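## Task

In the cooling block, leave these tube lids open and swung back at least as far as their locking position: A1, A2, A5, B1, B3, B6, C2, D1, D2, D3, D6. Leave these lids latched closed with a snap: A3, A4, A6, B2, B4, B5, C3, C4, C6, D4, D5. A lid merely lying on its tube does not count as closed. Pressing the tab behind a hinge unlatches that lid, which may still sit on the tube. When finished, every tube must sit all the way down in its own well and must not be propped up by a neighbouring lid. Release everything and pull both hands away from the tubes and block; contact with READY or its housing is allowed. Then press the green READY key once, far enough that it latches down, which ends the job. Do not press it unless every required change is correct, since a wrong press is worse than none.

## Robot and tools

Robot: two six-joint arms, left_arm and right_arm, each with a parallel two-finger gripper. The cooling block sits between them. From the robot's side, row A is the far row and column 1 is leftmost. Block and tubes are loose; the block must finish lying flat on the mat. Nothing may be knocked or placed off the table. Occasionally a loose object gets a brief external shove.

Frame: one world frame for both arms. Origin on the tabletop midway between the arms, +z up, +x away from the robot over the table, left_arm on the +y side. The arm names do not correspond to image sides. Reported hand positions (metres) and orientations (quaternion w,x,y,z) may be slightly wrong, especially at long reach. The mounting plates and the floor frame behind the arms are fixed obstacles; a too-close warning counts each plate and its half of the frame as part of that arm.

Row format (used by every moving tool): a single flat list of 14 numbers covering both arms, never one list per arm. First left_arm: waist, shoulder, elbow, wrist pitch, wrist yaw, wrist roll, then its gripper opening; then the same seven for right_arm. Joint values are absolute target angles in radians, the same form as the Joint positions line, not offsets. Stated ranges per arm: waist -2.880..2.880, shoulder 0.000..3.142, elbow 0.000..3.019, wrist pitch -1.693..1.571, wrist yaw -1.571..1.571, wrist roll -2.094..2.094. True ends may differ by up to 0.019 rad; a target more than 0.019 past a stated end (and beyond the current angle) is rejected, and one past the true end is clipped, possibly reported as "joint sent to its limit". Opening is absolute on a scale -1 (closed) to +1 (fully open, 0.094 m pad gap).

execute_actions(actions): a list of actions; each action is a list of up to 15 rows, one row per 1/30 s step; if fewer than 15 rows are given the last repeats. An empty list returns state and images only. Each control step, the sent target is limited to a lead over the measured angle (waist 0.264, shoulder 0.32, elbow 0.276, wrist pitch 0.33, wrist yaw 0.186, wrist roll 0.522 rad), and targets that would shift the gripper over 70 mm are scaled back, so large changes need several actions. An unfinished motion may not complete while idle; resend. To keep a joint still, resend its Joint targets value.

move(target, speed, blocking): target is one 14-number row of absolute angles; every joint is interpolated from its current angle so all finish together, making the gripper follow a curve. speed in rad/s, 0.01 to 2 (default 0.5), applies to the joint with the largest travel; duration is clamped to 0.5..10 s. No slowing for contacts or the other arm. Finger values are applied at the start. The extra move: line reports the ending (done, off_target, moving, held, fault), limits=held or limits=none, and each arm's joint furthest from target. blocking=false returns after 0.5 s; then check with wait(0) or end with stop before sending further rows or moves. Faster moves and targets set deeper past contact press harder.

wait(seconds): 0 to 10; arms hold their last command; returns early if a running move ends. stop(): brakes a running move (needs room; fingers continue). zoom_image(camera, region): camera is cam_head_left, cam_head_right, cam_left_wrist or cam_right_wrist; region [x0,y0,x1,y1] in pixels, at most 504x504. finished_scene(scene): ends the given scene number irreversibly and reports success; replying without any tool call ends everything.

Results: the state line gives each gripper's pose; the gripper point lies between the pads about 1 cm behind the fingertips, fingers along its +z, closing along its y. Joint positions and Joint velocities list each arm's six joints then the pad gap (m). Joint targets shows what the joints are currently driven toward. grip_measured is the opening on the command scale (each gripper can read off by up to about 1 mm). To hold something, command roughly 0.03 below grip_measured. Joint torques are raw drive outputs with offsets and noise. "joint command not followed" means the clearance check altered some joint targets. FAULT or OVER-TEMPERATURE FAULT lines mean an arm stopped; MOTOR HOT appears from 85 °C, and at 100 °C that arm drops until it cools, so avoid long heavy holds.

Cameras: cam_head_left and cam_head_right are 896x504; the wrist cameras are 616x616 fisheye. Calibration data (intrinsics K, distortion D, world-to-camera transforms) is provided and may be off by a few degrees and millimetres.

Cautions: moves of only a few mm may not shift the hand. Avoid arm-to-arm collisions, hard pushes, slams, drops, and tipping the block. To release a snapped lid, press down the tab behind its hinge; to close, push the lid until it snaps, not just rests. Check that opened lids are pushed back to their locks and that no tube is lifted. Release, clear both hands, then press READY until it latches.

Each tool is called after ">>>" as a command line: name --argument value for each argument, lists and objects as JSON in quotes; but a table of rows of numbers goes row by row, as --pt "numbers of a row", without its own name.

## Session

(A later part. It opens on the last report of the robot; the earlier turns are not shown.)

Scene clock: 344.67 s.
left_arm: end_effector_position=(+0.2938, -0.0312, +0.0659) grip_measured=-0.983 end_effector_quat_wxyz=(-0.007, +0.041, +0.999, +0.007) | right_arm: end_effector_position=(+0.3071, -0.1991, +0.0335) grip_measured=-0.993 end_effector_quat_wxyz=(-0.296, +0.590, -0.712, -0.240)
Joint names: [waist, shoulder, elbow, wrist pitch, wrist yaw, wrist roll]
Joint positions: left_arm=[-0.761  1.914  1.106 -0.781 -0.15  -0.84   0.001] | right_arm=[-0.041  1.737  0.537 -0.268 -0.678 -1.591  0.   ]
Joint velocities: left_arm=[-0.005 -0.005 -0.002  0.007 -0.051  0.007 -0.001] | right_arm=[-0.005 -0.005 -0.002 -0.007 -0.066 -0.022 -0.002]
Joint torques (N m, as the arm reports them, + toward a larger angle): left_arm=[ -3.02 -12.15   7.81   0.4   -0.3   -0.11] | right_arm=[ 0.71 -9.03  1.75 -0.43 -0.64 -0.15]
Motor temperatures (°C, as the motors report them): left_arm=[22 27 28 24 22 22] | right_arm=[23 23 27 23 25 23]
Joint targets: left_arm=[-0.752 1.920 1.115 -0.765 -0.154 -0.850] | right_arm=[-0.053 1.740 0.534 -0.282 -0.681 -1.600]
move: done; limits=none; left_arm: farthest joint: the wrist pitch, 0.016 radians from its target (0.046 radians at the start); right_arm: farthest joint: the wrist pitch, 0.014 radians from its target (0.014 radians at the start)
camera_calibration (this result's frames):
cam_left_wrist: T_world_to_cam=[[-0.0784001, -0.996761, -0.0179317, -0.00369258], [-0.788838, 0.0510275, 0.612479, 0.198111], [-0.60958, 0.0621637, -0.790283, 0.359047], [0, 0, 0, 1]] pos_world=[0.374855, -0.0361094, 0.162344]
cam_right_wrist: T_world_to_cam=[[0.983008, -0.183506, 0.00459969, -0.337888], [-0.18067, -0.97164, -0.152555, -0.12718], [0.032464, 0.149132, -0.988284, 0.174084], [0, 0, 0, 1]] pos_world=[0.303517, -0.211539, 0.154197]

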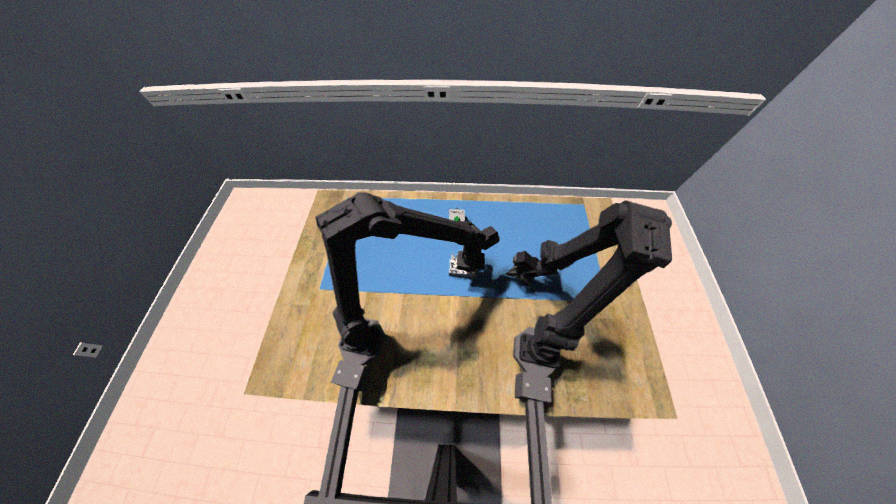

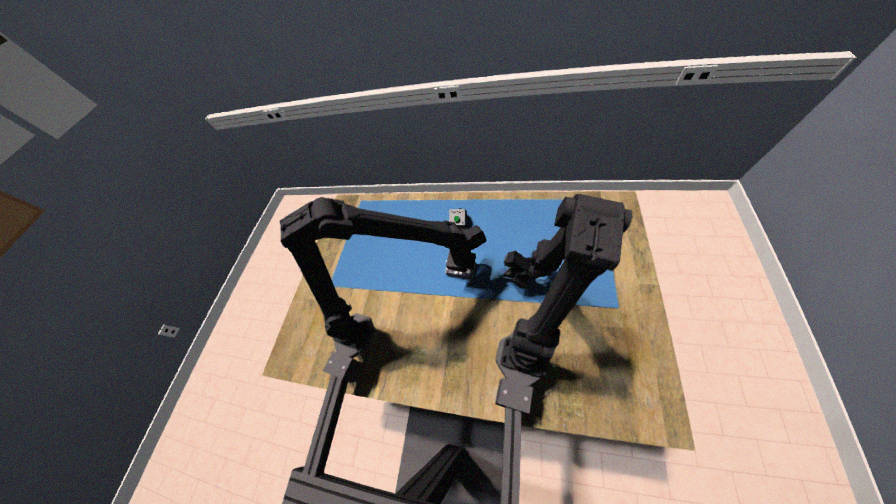

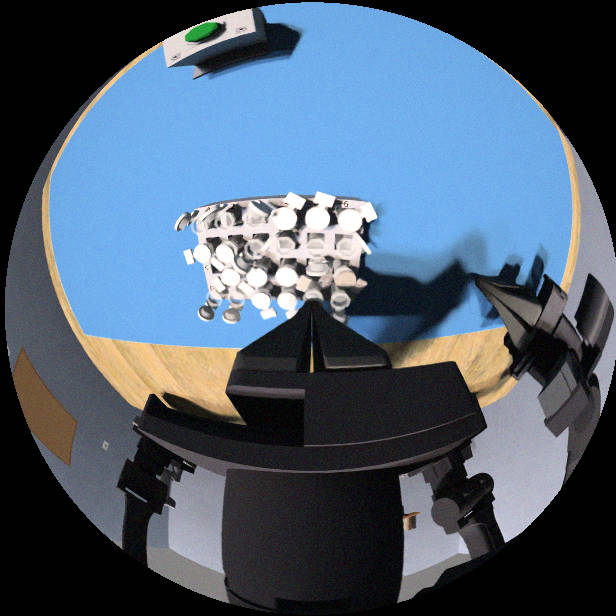

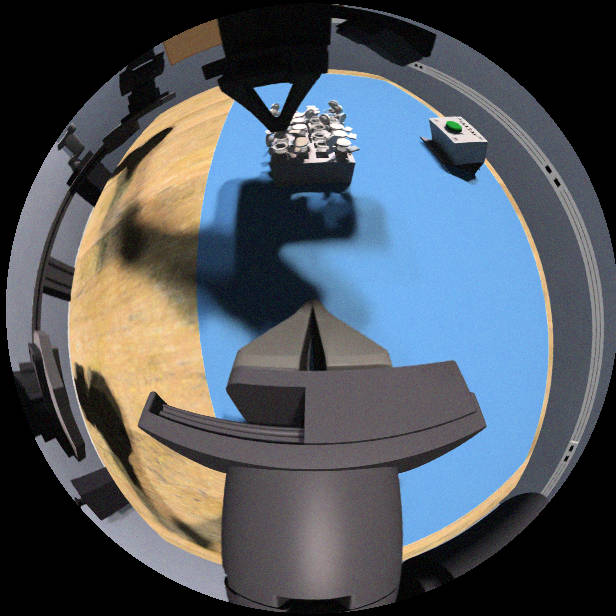

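>>> move --target '[-0.757,1.952,1.11,-0.745,-0.152,-0.845,-1, -0.053,1.74,0.534,-0.282,-0.681,-1.6,-1]' --speed 0.04

>>> zoom_image --camera "cam_right_wrist" --region '[250, 100, 320, 160]'

Scene clock: 355.30 s.
left_arm: end_effector_position=(+0.2949, -0.0334, +0.0625) grip_measured=-0.983 end_effector_quat_wxyz=(-0.004, +0.040, +0.999, +0.004) | right_arm: end_effector_position=(+0.3071, -0.1991, +0.0335) grip_measured=-0.993 end_effector_quat_wxyz=(-0.296, +0.590, -0.712, -0.240)
Joint names: [waist, shoulder, elbow, wrist pitch, wrist yaw, wrist roll]
Joint positions: left_arm=[-0.761  1.922  1.106 -0.765 -0.151 -0.84   0.001] | right_arm=[-0.041  1.737  0.537 -0.268 -0.678 -1.591  0.   ]
Joint velocities: left_arm=[ 0.005 -0.015 -0.007 -0.022 -0.037  0.051 -0.001] | right_arm=[ 0.015 -0.005 -0.022 -0.007  0.022 -0.037  0.001]
Joint torques (N m, as the arm reports them, + toward a larger angle): left_arm=[ -3.32 -10.24   7.38   0.58  -0.19  -0.04] | right_arm=[ 1.   -9.64  1.9  -0.55 -0.67 -0.11]
Motor temperatures (°C, as the motors report them): left_arm=[22 27 28 24 22 22] | right_arm=[23 23 27 23 25 23]
Joint targets: left_arm=[-0.757 1.952 1.110 -0.745 -0.152 -0.845] | right_arm=[-0.053 1.740 0.534 -0.282 -0.681 -1.600]
move: off_target (left_arm); limits=none; left_arm: farthest joint: the shoulder, 0.030 radians from its target (0.038 radians at the start); right_arm: farthest joint: the wrist pitch, 0.014 radians from its target (0.014 radians at the start)
camera_calibration (this result's frames):
cam_left_wrist: T_world_to_cam=[[-0.0770637, -0.996951, -0.0122588, -0.00661367], [-0.792347, 0.0537755, 0.607696, 0.202707], [-0.605184, 0.0565445, -0.794075, 0.355914], [0, 0, 0, 1]] pos_world=[0.375498, -0.0376192, 0.159358]
cam_right_wrist: T_world_to_cam=[[0.983008, -0.183506, 0.00459969, -0.337888], [-0.18067, -0.97164, -0.152555, -0.12718], [0.032464, 0.149132, -0.988284, 0.174084], [0, 0, 0, 1]] pos_world=[0.303517, -0.211539, 0.154197]

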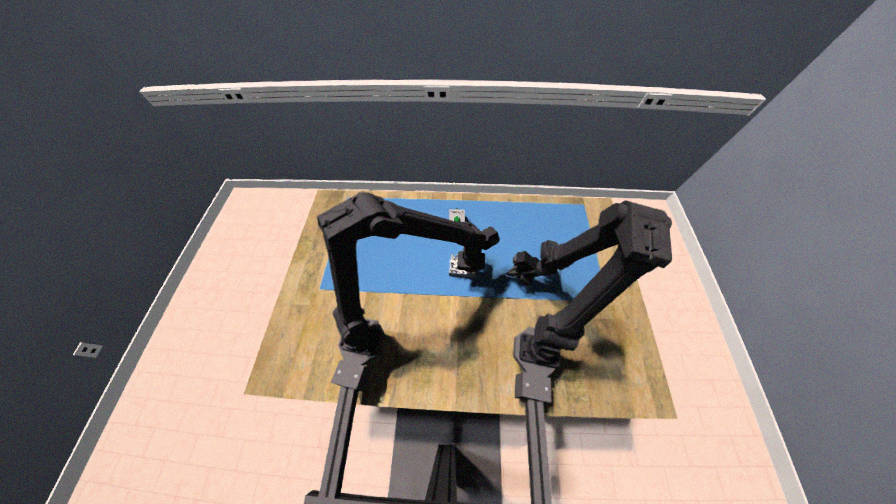

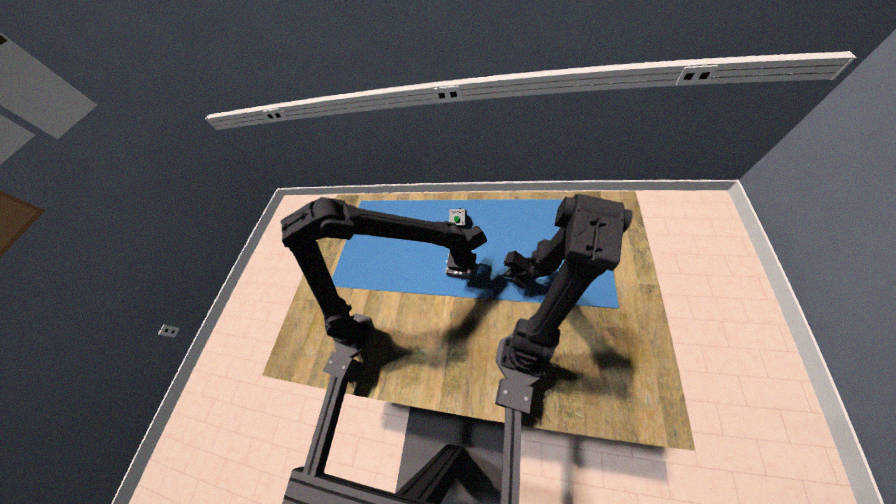

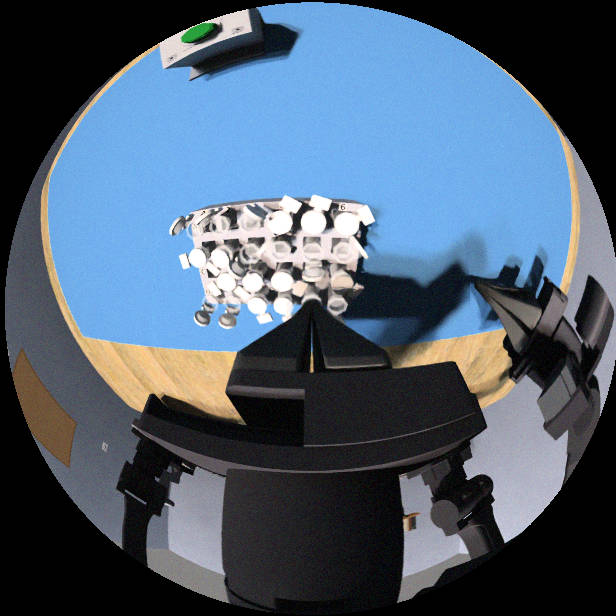

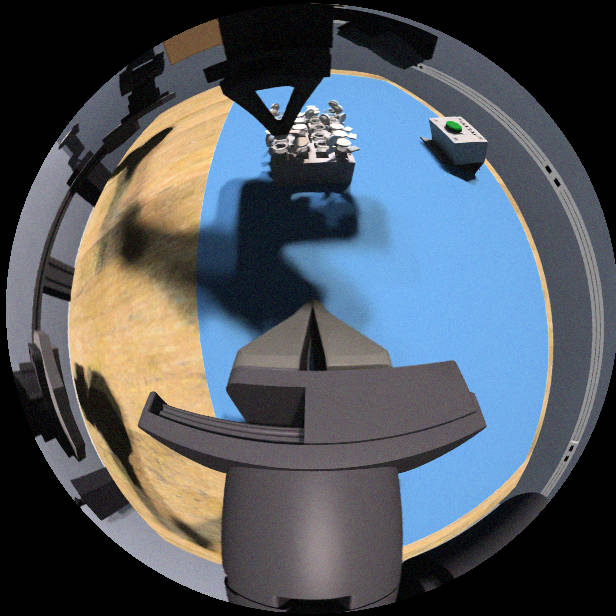

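Region (250, 100, 320, 160) of cam_right_wrist's 616x616 image, scaled by 7.200, with more detail than that image has; it fills the top 432 rows of this view, and the rest is white.

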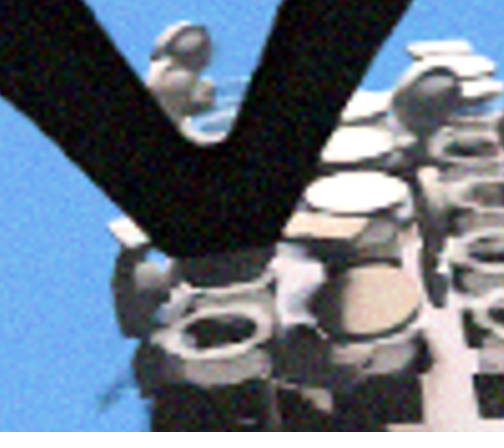

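>>> move --target '[-0.757,1.985,1.11,-0.755,-0.152,-0.845,-1, -0.053,1.74,0.534,-0.282,-0.681,-1.6,-1]' --speed 0.05

>>> zoom_image --camera "cam_right_wrist" --region '[250, 100, 320, 160]'

Scene clock: 360.23 s.
left_arm: end_effector_position=(+0.2935, -0.0323, +0.0585) grip_measured=-0.983 end_effector_quat_wxyz=(-0.006, +0.041, +0.999, +0.008) | right_arm: end_effector_position=(+0.3071, -0.1991, +0.0335) grip_measured=-0.993 end_effector_quat_wxyz=(-0.296, +0.590, -0.712, -0.240)
Joint names: [waist, shoulder, elbow, wrist pitch, wrist yaw, wrist roll]
Joint positions: left_arm=[-0.761  1.931  1.106 -0.765 -0.152 -0.84   0.001] | right_arm=[-0.041  1.737  0.537 -0.268 -0.678 -1.591  0.   ]
Joint velocities: left_arm=[ 0.005 -0.005 -0.012 -0.022 -0.081 -0.022 -0.   ] | right_arm=[-0.015  0.005 -0.012  0.002  0.081  0.037 -0.001]
Joint torques (N m, as the arm reports them, + toward a larger angle): left_arm=[-3.23 -8.68  7.15  0.29 -0.13 -0.07] | right_arm=[ 1.06 -9.58  1.91 -0.34 -0.67 -0.15]
Motor temperatures (°C, as the motors report them): left_arm=[22 27 27 24 22 22] | right_arm=[23 23 27 23 25 23]
Joint targets: left_arm=[-0.757 1.985 1.110 -0.755 -0.152 -0.845] | right_arm=[-0.053 1.740 0.534 -0.282 -0.681 -1.600]
move: off_target (left_arm); limits=none; left_arm: farthest joint: the shoulder, 0.054 radians from its target (0.063 radians at the start); right_arm: farthest joint: the wrist pitch, 0.014 radians from its target (0.014 radians at the start)
camera_calibration (this result's frames):
cam_left_wrist: T_world_to_cam=[[-0.0784687, -0.996731, -0.0192274, -0.00488821], [-0.789437, 0.0503481, 0.611763, 0.202724], [-0.608795, 0.063183, -0.790808, 0.352978], [0, 0, 0, 1]] pos_world=[0.374546, -0.0373812, 0.155024]
cam_right_wrist: T_world_to_cam=[[0.983008, -0.183506, 0.00459969, -0.337888], [-0.18067, -0.97164, -0.152555, -0.12718], [0.032464, 0.149132, -0.988284, 0.174084], [0, 0, 0, 1]] pos_world=[0.303517, -0.211539, 0.154197]

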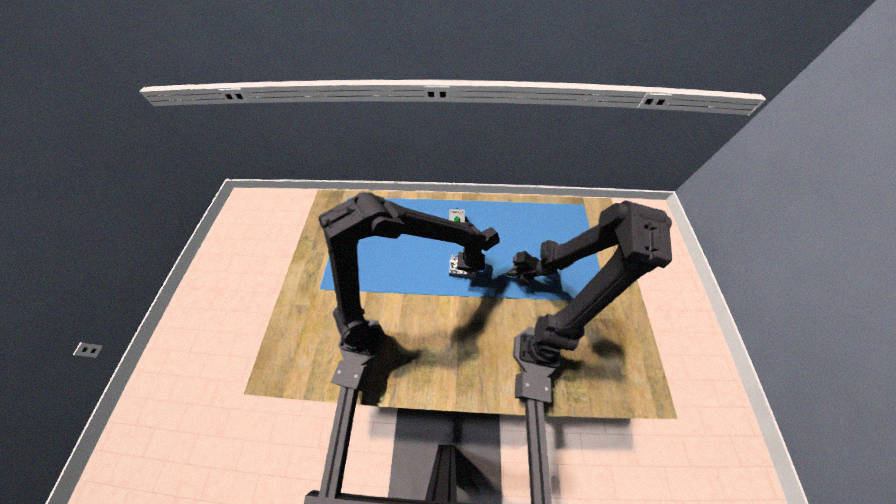

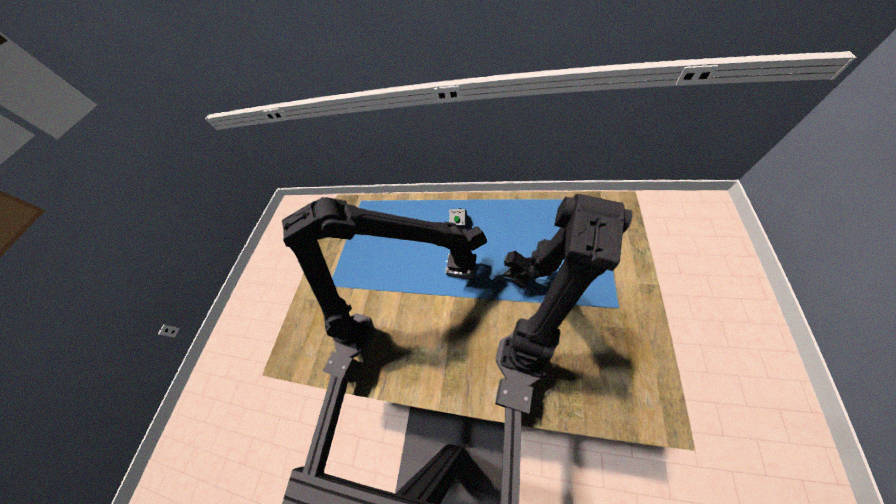

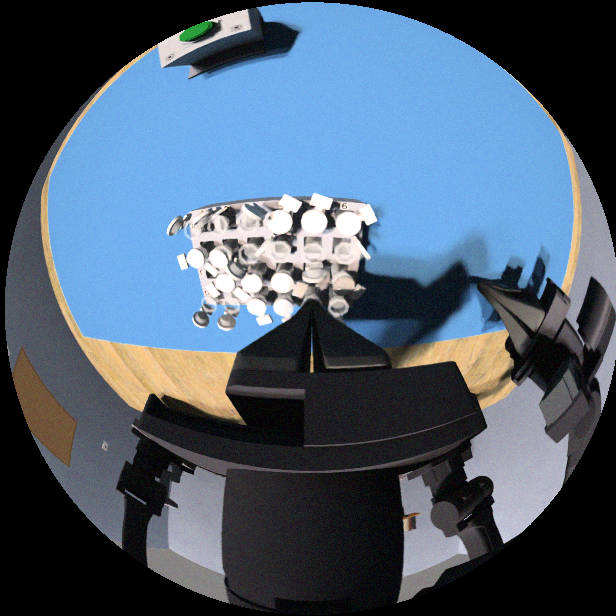

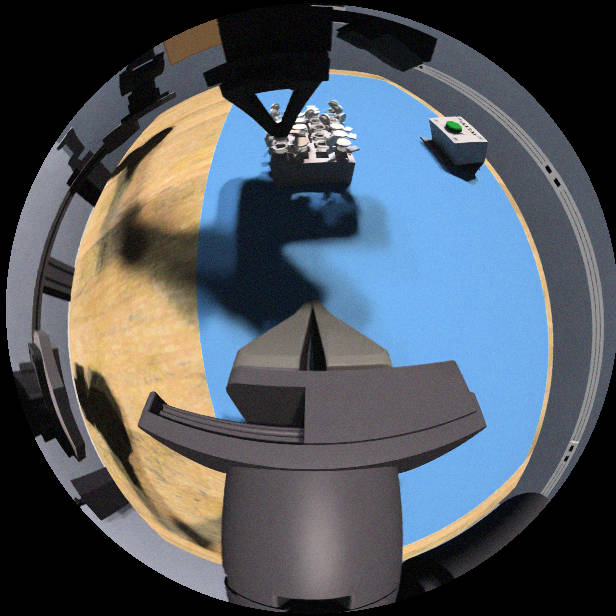

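Region (250, 100, 320, 160) of cam_right_wrist's 616x616 image, scaled by 7.200, with more detail than that image has; it fills the top 432 rows of this view, and the rest is white.

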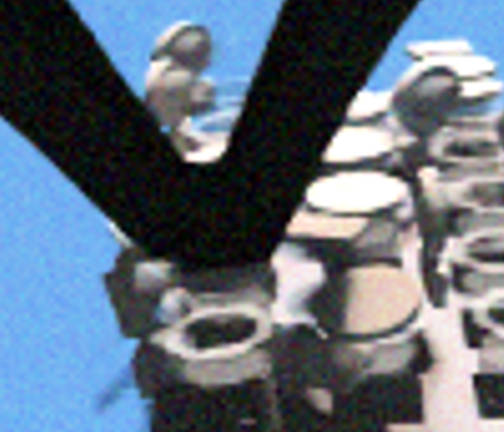

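>>> move --target '[-0.757,1.885,1.11,-0.765,-0.152,-0.845,-1, -0.053,1.74,0.534,-0.282,-0.681,-1.6,-1]' --speed 0.15

>>> move --target '[-0.739,1.92,1.222,-0.877,-0.152,-0.80,-1, -0.053,1.74,0.534,-0.282,-0.681,-1.6,-1]' --speed 0.15

>>> move --target '[-0.745,1.962,1.185,-0.865,-0.152,-0.80,-1, -0.053,1.74,0.534,-0.282,-0.681,-1.6,-1]' --speed 0.08

>>> zoom_image --camera "cam_left_wrist" --region '[240, 220, 380, 340]'

>>> zoom_image --camera "cam_right_wrist" --region '[255, 85, 365, 175]'

Scene clock: 375.83 s.
left_arm: end_effector_position=(+0.2954, -0.0335, +0.0633) grip_measured=-0.983 end_effector_quat_wxyz=(-0.003, +0.040, +0.999, +0.004) | right_arm: end_effector_position=(+0.3071, -0.1991, +0.0335) grip_measured=-0.993 end_effector_quat_wxyz=(-0.296, +0.590, -0.712, -0.240)
Joint names: [waist, shoulder, elbow, wrist pitch, wrist yaw, wrist roll]
Joint positions: left_arm=[-0.761  1.92   1.106 -0.765 -0.152 -0.84   0.001] | right_arm=[-0.041  1.737  0.537 -0.268 -0.678 -1.591  0.   ]
Joint velocities: left_arm=[-0.005 -0.005  0.007  0.002 -0.022  0.007 -0.   ] | right_arm=[-0.015 -0.024 -0.012  0.002 -0.007 -0.095 -0.001]
Joint torques (N m, as the arm reports them, + toward a larger angle): left_arm=[ -3.03 -15.48   7.22  -0.12  -0.16  -0.06] | right_arm=[  1.24 -10.21   1.67  -0.38  -0.62  -0.15]
Motor temperatures (°C, as the motors report them): left_arm=[22 27 27 24 22 22] | right_arm=[23 23 27 23 25 23]
Joint targets: left_arm=[-0.757 1.885 1.110 -0.765 -0.152 -0.845] | right_arm=[-0.053 1.740 0.534 -0.282 -0.681 -1.600]
move: off_target (left_arm); limits=none; left_arm: farthest joint: the shoulder, 0.035 radians from its target (0.046 radians at the start); right_arm: farthest joint: the wrist pitch, 0.014 radians from its target (0.014 radians at the start)
camera_calibration (this result's frames):
cam_left_wrist: T_world_to_cam=[[-0.0767636, -0.996985, -0.0113606, -0.00684568], [-0.793425, 0.0541822, 0.606251, 0.202957], [-0.603807, 0.0555518, -0.795192, 0.35649], [0, 0, 0, 1]] pos_world=[0.375757, -0.0376254, 0.160358]
cam_right_wrist: T_world_to_cam=[[0.983008, -0.183506, 0.00459969, -0.337888], [-0.18067, -0.97164, -0.152555, -0.12718], [0.032464, 0.149132, -0.988284, 0.174084], [0, 0, 0, 1]] pos_world=[0.303517, -0.211539, 0.154197]

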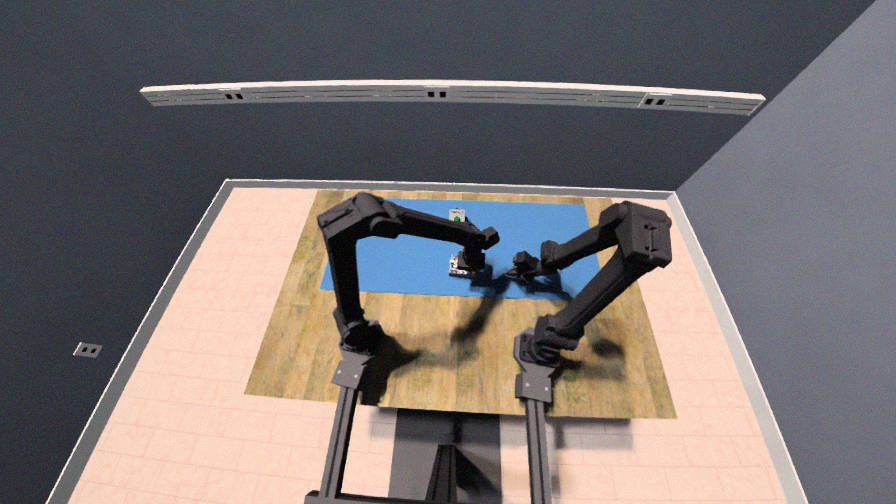

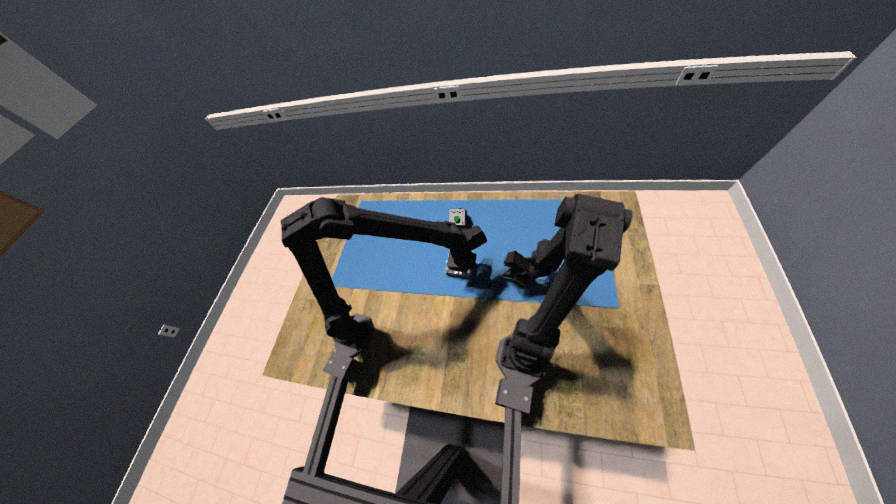

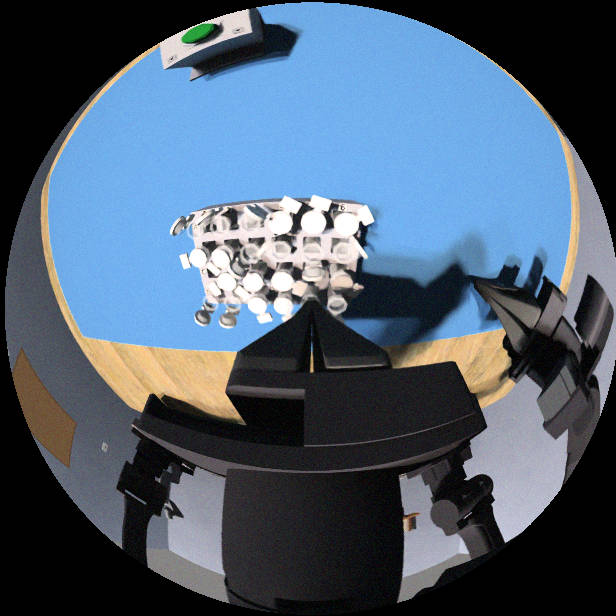

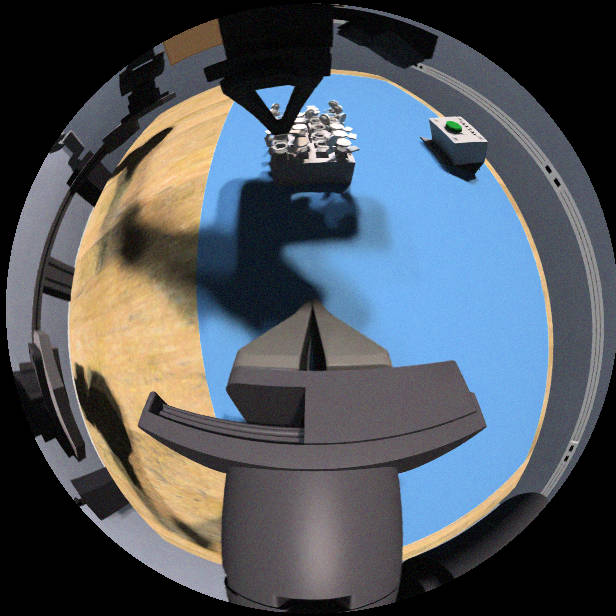

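Scene clock: 377.03 s.
left_arm: end_effector_position=(+0.3115, -0.0378, +0.0820) grip_measured=-0.983 end_effector_quat_wxyz=(-0.011, +0.049, +0.999, +0.014) | right_arm: end_effector_position=(+0.3071, -0.1991, +0.0335) grip_measured=-0.993 end_effector_quat_wxyz=(-0.296, +0.590, -0.712, -0.240)
Joint names: [waist, shoulder, elbow, wrist pitch, wrist yaw, wrist roll]
Joint positions: left_arm=[-0.746  1.92   1.18  -0.863 -0.152 -0.811  0.001] | right_arm=[-0.041  1.737  0.537 -0.268 -0.678 -1.591  0.   ]
Joint velocities: left_arm=[-0.005  0.005 -0.022  0.002  0.022 -0.037  0.   ] | right_arm=[ 0.005 -0.005 -0.007  0.002 -0.022 -0.051 -0.   ]
Joint torques (N m, as the arm reports them, + toward a larger angle): left_arm=[ -2.89 -12.89  11.51  -0.7   -0.15   0.12] | right_arm=[ 1.07 -9.42  1.68 -0.34 -0.7  -0.09]
Motor temperatures (°C, as the motors report them): left_arm=[22 27 28 24 22 22] | right_arm=[23 23 27 23 25 23]
Joint targets: left_arm=[-0.739 1.920 1.222 -0.877 -0.152 -0.800] | right_arm=[-0.053 1.740 0.534 -0.282 -0.681 -1.600]
move: off_target (left_arm); limits=none; left_arm: farthest joint: the elbow, 0.042 radians from its target (0.116 radians at the start); right_arm: farthest joint: the wrist pitch, 0.014 radians from its target (0.014 radians at the start)
camera_calibration (this result's frames):
cam_left_wrist: T_world_to_cam=[[-0.0946248, -0.995051, -0.0303384, -0.00250789], [-0.782247, 0.0554697, 0.620494, 0.200062], [-0.61574, 0.0824463, -0.783624, 0.385167], [0, 0, 0, 1]] pos_world=[0.393423, -0.0453484, 0.177612]
cam_right_wrist: T_world_to_cam=[[0.983008, -0.183506, 0.00459969, -0.337888], [-0.18067, -0.97164, -0.152555, -0.12718], [0.032464, 0.149132, -0.988284, 0.174084], [0, 0, 0, 1]] pos_world=[0.303517, -0.211539, 0.154197]

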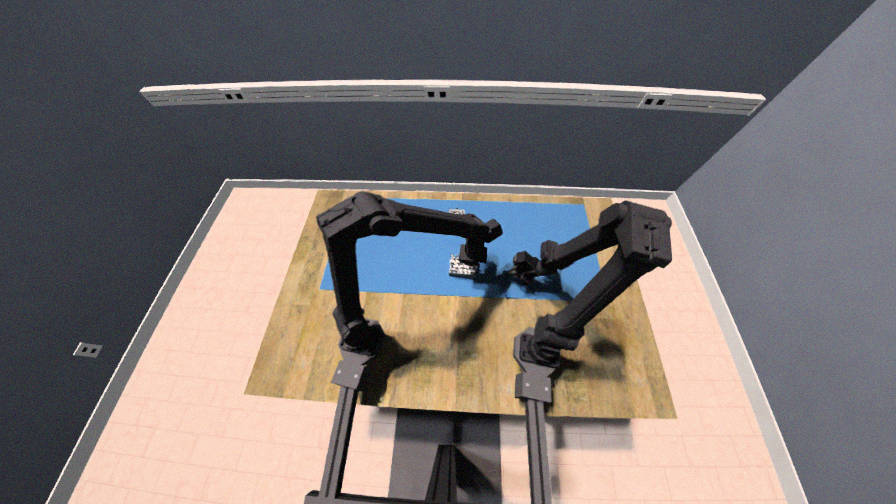

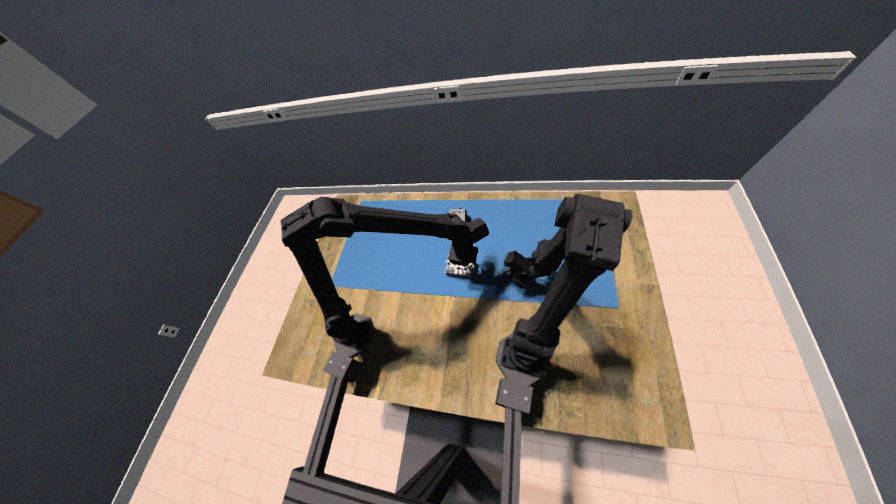

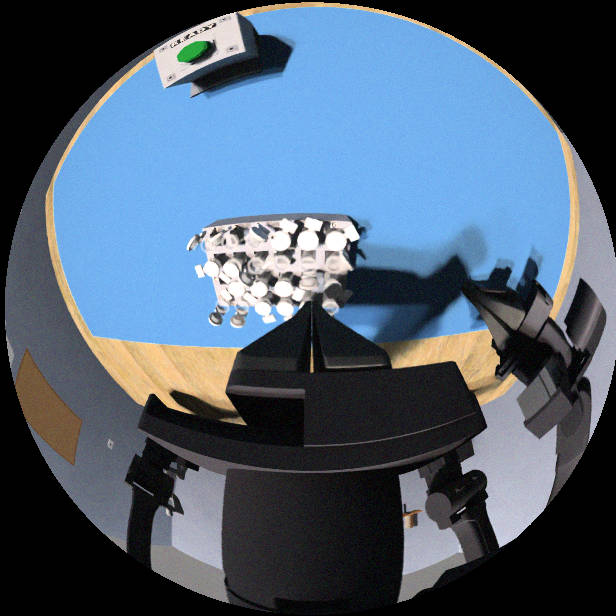

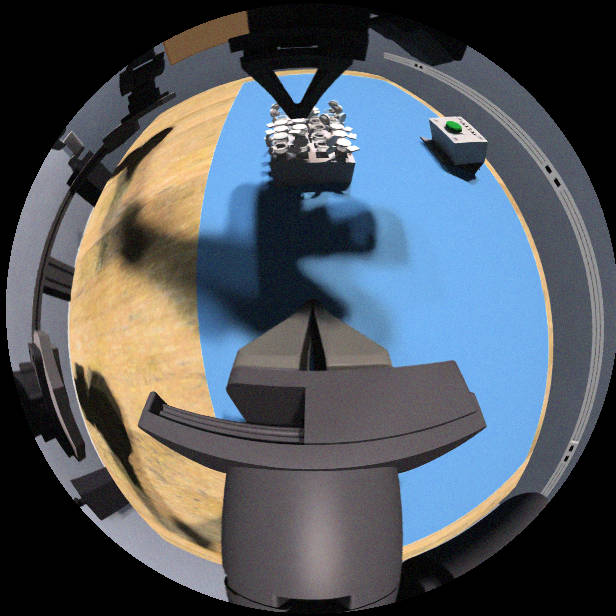

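Scene clock: 377.93 s.
left_arm: end_effector_position=(+0.3070, -0.0352, +0.0694) grip_measured=-0.983 end_effector_quat_wxyz=(-0.020, +0.051, +0.998, +0.024) | right_arm: end_effector_position=(+0.3071, -0.1991, +0.0335) grip_measured=-0.993 end_effector_quat_wxyz=(-0.296, +0.590, -0.712, -0.240)
Joint names: [waist, shoulder, elbow, wrist pitch, wrist yaw, wrist roll]
Joint positions: left_arm=[-0.746  1.947  1.18  -0.863 -0.152 -0.811  0.001] | right_arm=[-0.041  1.737  0.537 -0.268 -0.678 -1.591  0.   ]
Joint velocities: left_arm=[-0.015  0.005 -0.012 -0.017  0.037 -0.066  0.001] | right_arm=[-0.015  0.005 -0.002 -0.007  0.037 -0.007  0.   ]
Joint torques (N m, as the arm reports them, + toward a larger angle): left_arm=[ -3.67 -11.66   7.56  -0.28  -0.15   0.12] | right_arm=[ 0.49 -9.54  1.74 -0.36 -0.62 -0.17]
Motor temperatures (°C, as the motors report them): left_arm=[22 27 28 24 22 22] | right_arm=[23 23 27 23 25 23]
Joint targets: left_arm=[-0.745 1.962 1.185 -0.865 -0.152 -0.800] | right_arm=[-0.053 1.740 0.534 -0.282 -0.681 -1.600]
move: done; limits=none; left_arm: farthest joint: the shoulder, 0.015 radians from its target (0.042 radians at the start); right_arm: farthest joint: the wrist pitch, 0.014 radians from its target (0.014 radians at the start)
camera_calibration (this result's frames):
cam_left_wrist: T_world_to_cam=[[-0.0998, -0.993756, -0.0498992, 0.00228635], [-0.771461, 0.0456087, 0.63464, 0.199565], [-0.628401, 0.101832, -0.771196, 0.375993], [0, 0, 0, 1]] pos_world=[0.390459, -0.0451181, 0.163427]
cam_right_wrist: T_world_to_cam=[[0.983008, -0.183506, 0.00459969, -0.337888], [-0.18067, -0.97164, -0.152555, -0.12718], [0.032464, 0.149132, -0.988284, 0.174084], [0, 0, 0, 1]] pos_world=[0.303517, -0.211539, 0.154197]

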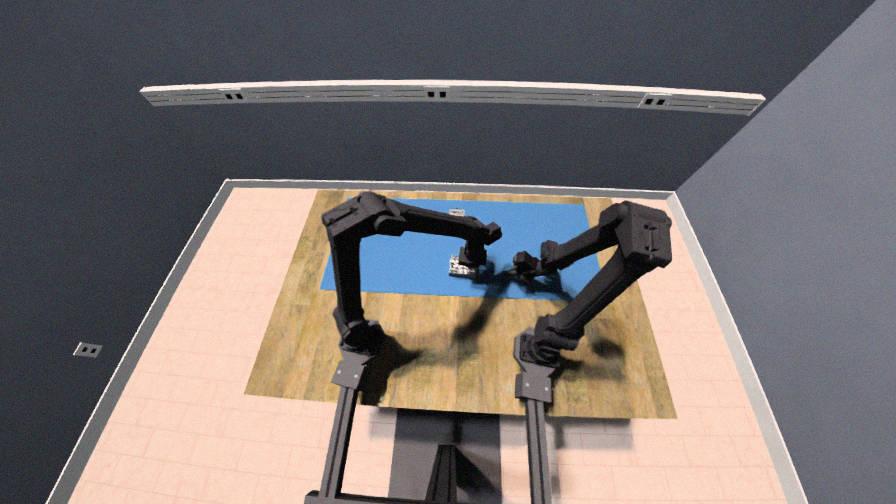

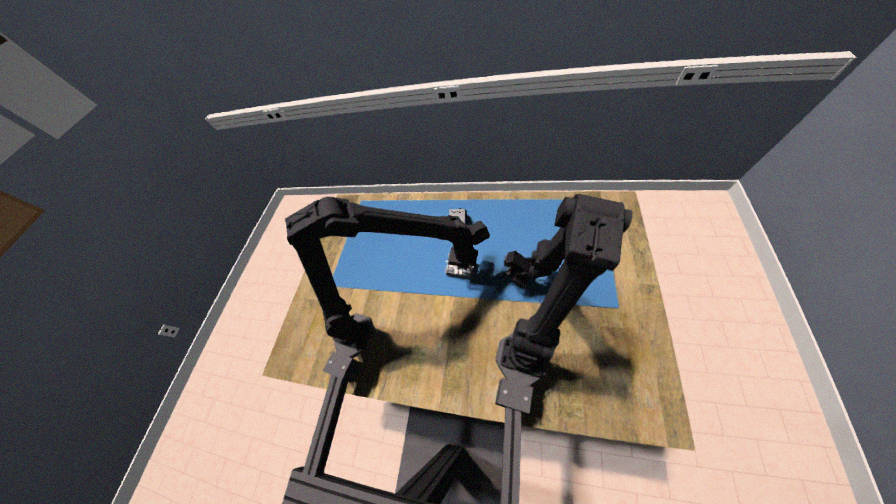

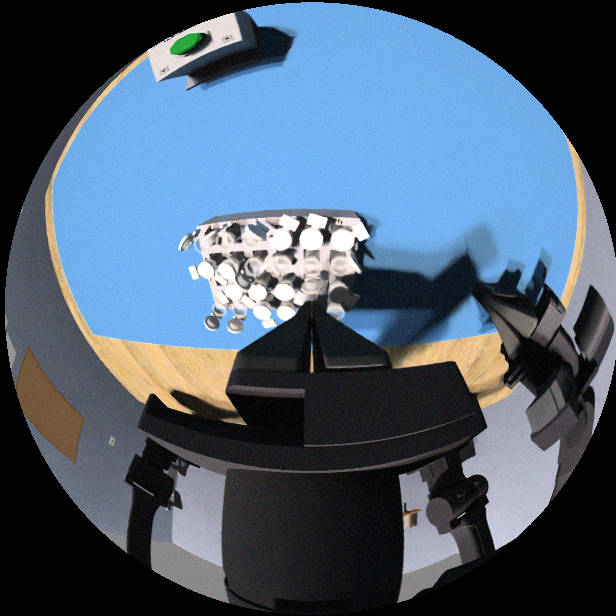

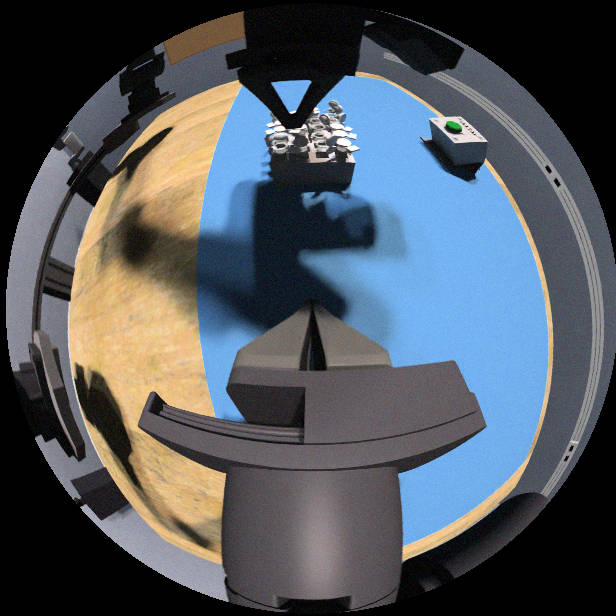

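Region (240, 220, 380, 340) of cam_left_wrist's 616x616 image, scaled by 3.600, with more detail than that image has; it fills the top 432 rows of this view, and the rest is white.

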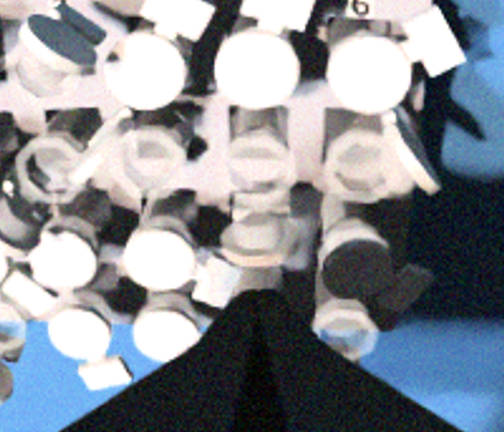

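Region (255, 85, 365, 175) of cam_right_wrist's 616x616 image, scaled by 4.582, with more detail than that image has; it fills the top 412 rows of this view, and the rest is white.

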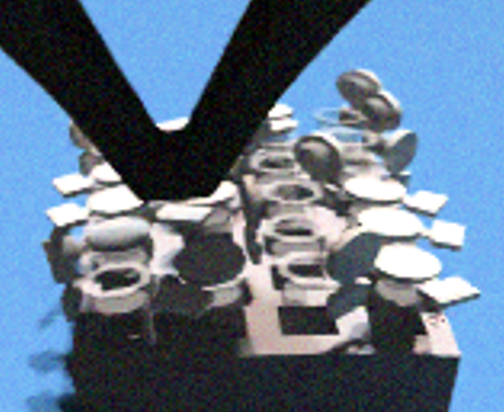

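>>> move --target '[-0.699,1.955,1.185,-0.768,-0.152,-0.80,-1, -0.053,1.74,0.534,-0.282,-0.681,-1.6,-1]' --speed 0.05

>>> zoom_image --camera "cam_right_wrist" --region '[255, 85, 365, 175]'

Scene clock: 383.17 s.
left_arm: end_effector_position=(+0.3328, -0.0373, +0.0660) grip_measured=-0.983 end_effector_quat_wxyz=(+0.003, +0.026, +1.000, -0.003) | right_arm: end_effector_position=(+0.3071, -0.1991, +0.0335) grip_measured=-0.993 end_effector_quat_wxyz=(-0.296, +0.590, -0.712, -0.240)
Joint names: [waist, shoulder, elbow, wrist pitch, wrist yaw, wrist roll]
Joint positions: left_arm=[-0.708  1.947  1.18  -0.785 -0.151 -0.811  0.001] | right_arm=[-0.041  1.737  0.537 -0.268 -0.678 -1.591  0.   ]
Joint velocities: left_arm=[-0.005 -0.015  0.012 -0.022 -0.007  0.007  0.   ] | right_arm=[-0.005 -0.015 -0.002 -0.002  0.007 -0.007  0.   ]
Joint torques (N m, as the arm reports them, + toward a larger angle): left_arm=[ -3.14 -12.74   7.69   0.44  -0.18   0.12] | right_arm=[  0.79 -10.04   1.88  -0.56  -0.72  -0.13]
Motor temperatures (°C, as the motors report them): left_arm=[22 27 28 24 22 22] | right_arm=[23 23 27 23 25 23]
Joint targets: left_arm=[-0.699 1.955 1.185 -0.768 -0.152 -0.800] | right_arm=[-0.053 1.740 0.534 -0.282 -0.681 -1.600]
move: done; limits=none; left_arm: farthest joint: the wrist pitch, 0.017 radians from its target (0.095 radians at the start); right_arm: farthest joint: the wrist pitch, 0.014 radians from its target (0.014 radians at the start)
camera_calibration (this result's frames):
cam_left_wrist: T_world_to_cam=[[-0.0490566, -0.998794, 0.00191506, -0.0178989], [-0.801162, 0.0404945, 0.597075, 0.233883], [-0.596433, 0.0277562, -0.802183, 0.37844], [0, 0, 0, 1]] pos_world=[0.412214, -0.0378524, 0.163967]
cam_right_wrist: T_world_to_cam=[[0.983008, -0.183506, 0.00459969, -0.337888], [-0.18067, -0.97164, -0.152555, -0.12718], [0.032464, 0.149132, -0.988284, 0.174084], [0, 0, 0, 1]] pos_world=[0.303517, -0.211539, 0.154197]

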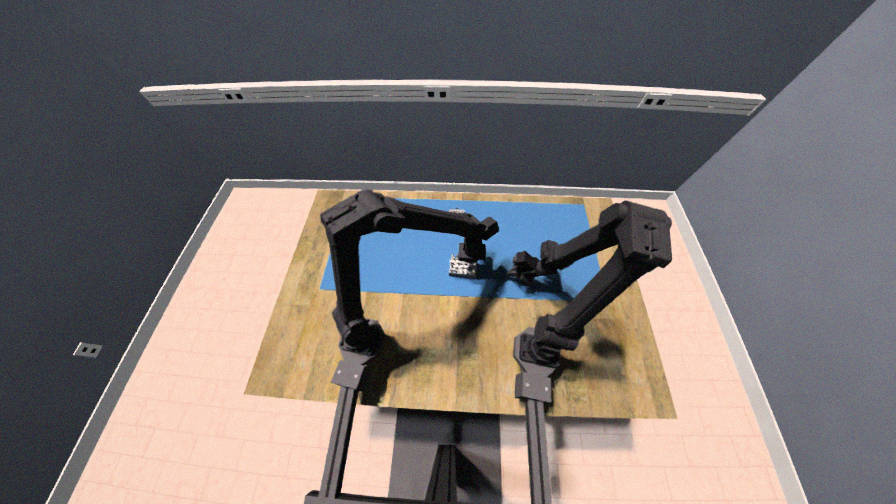

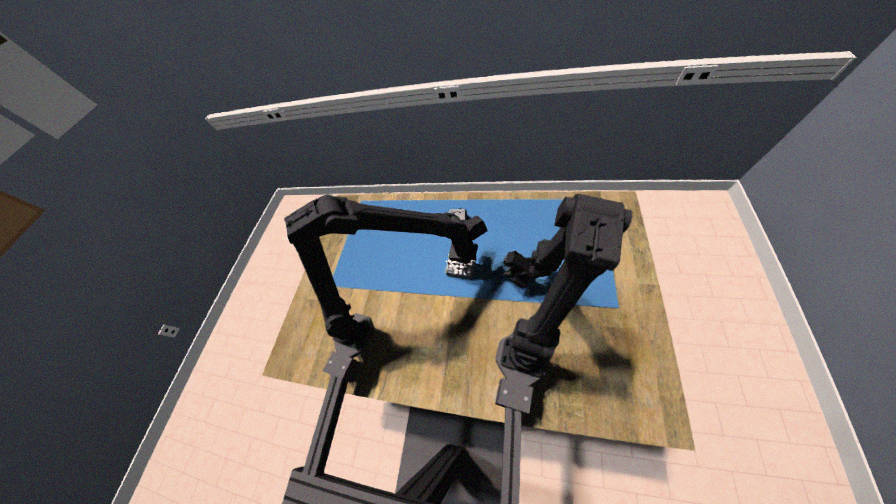

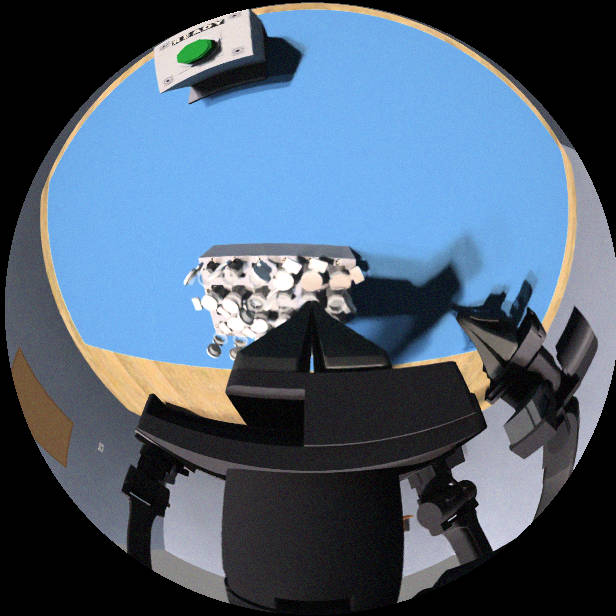

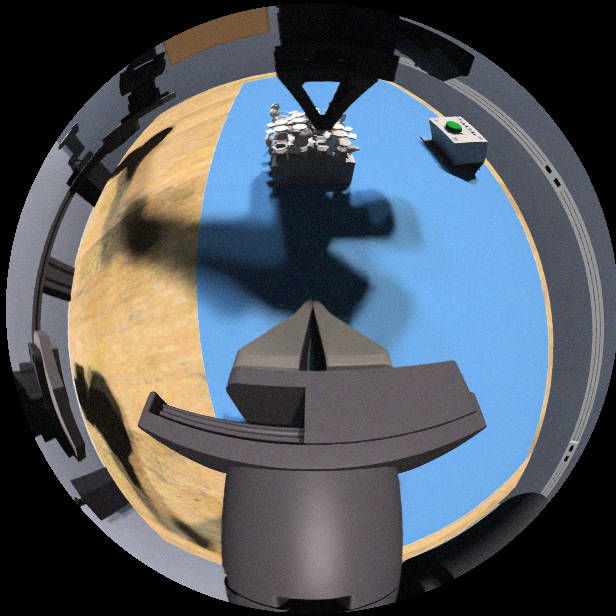

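Region (255, 85, 365, 175) of cam_right_wrist's 616x616 image, scaled by 4.582, with more detail than that image has; it fills the top 412 rows of this view, and the rest is white.

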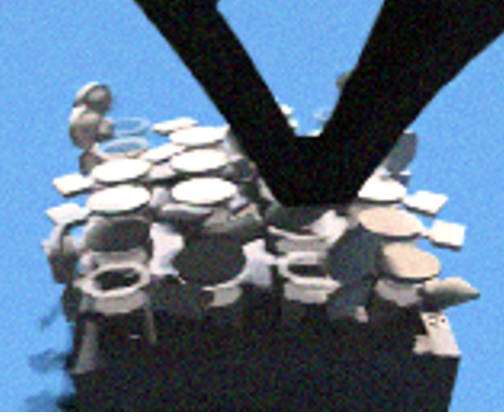

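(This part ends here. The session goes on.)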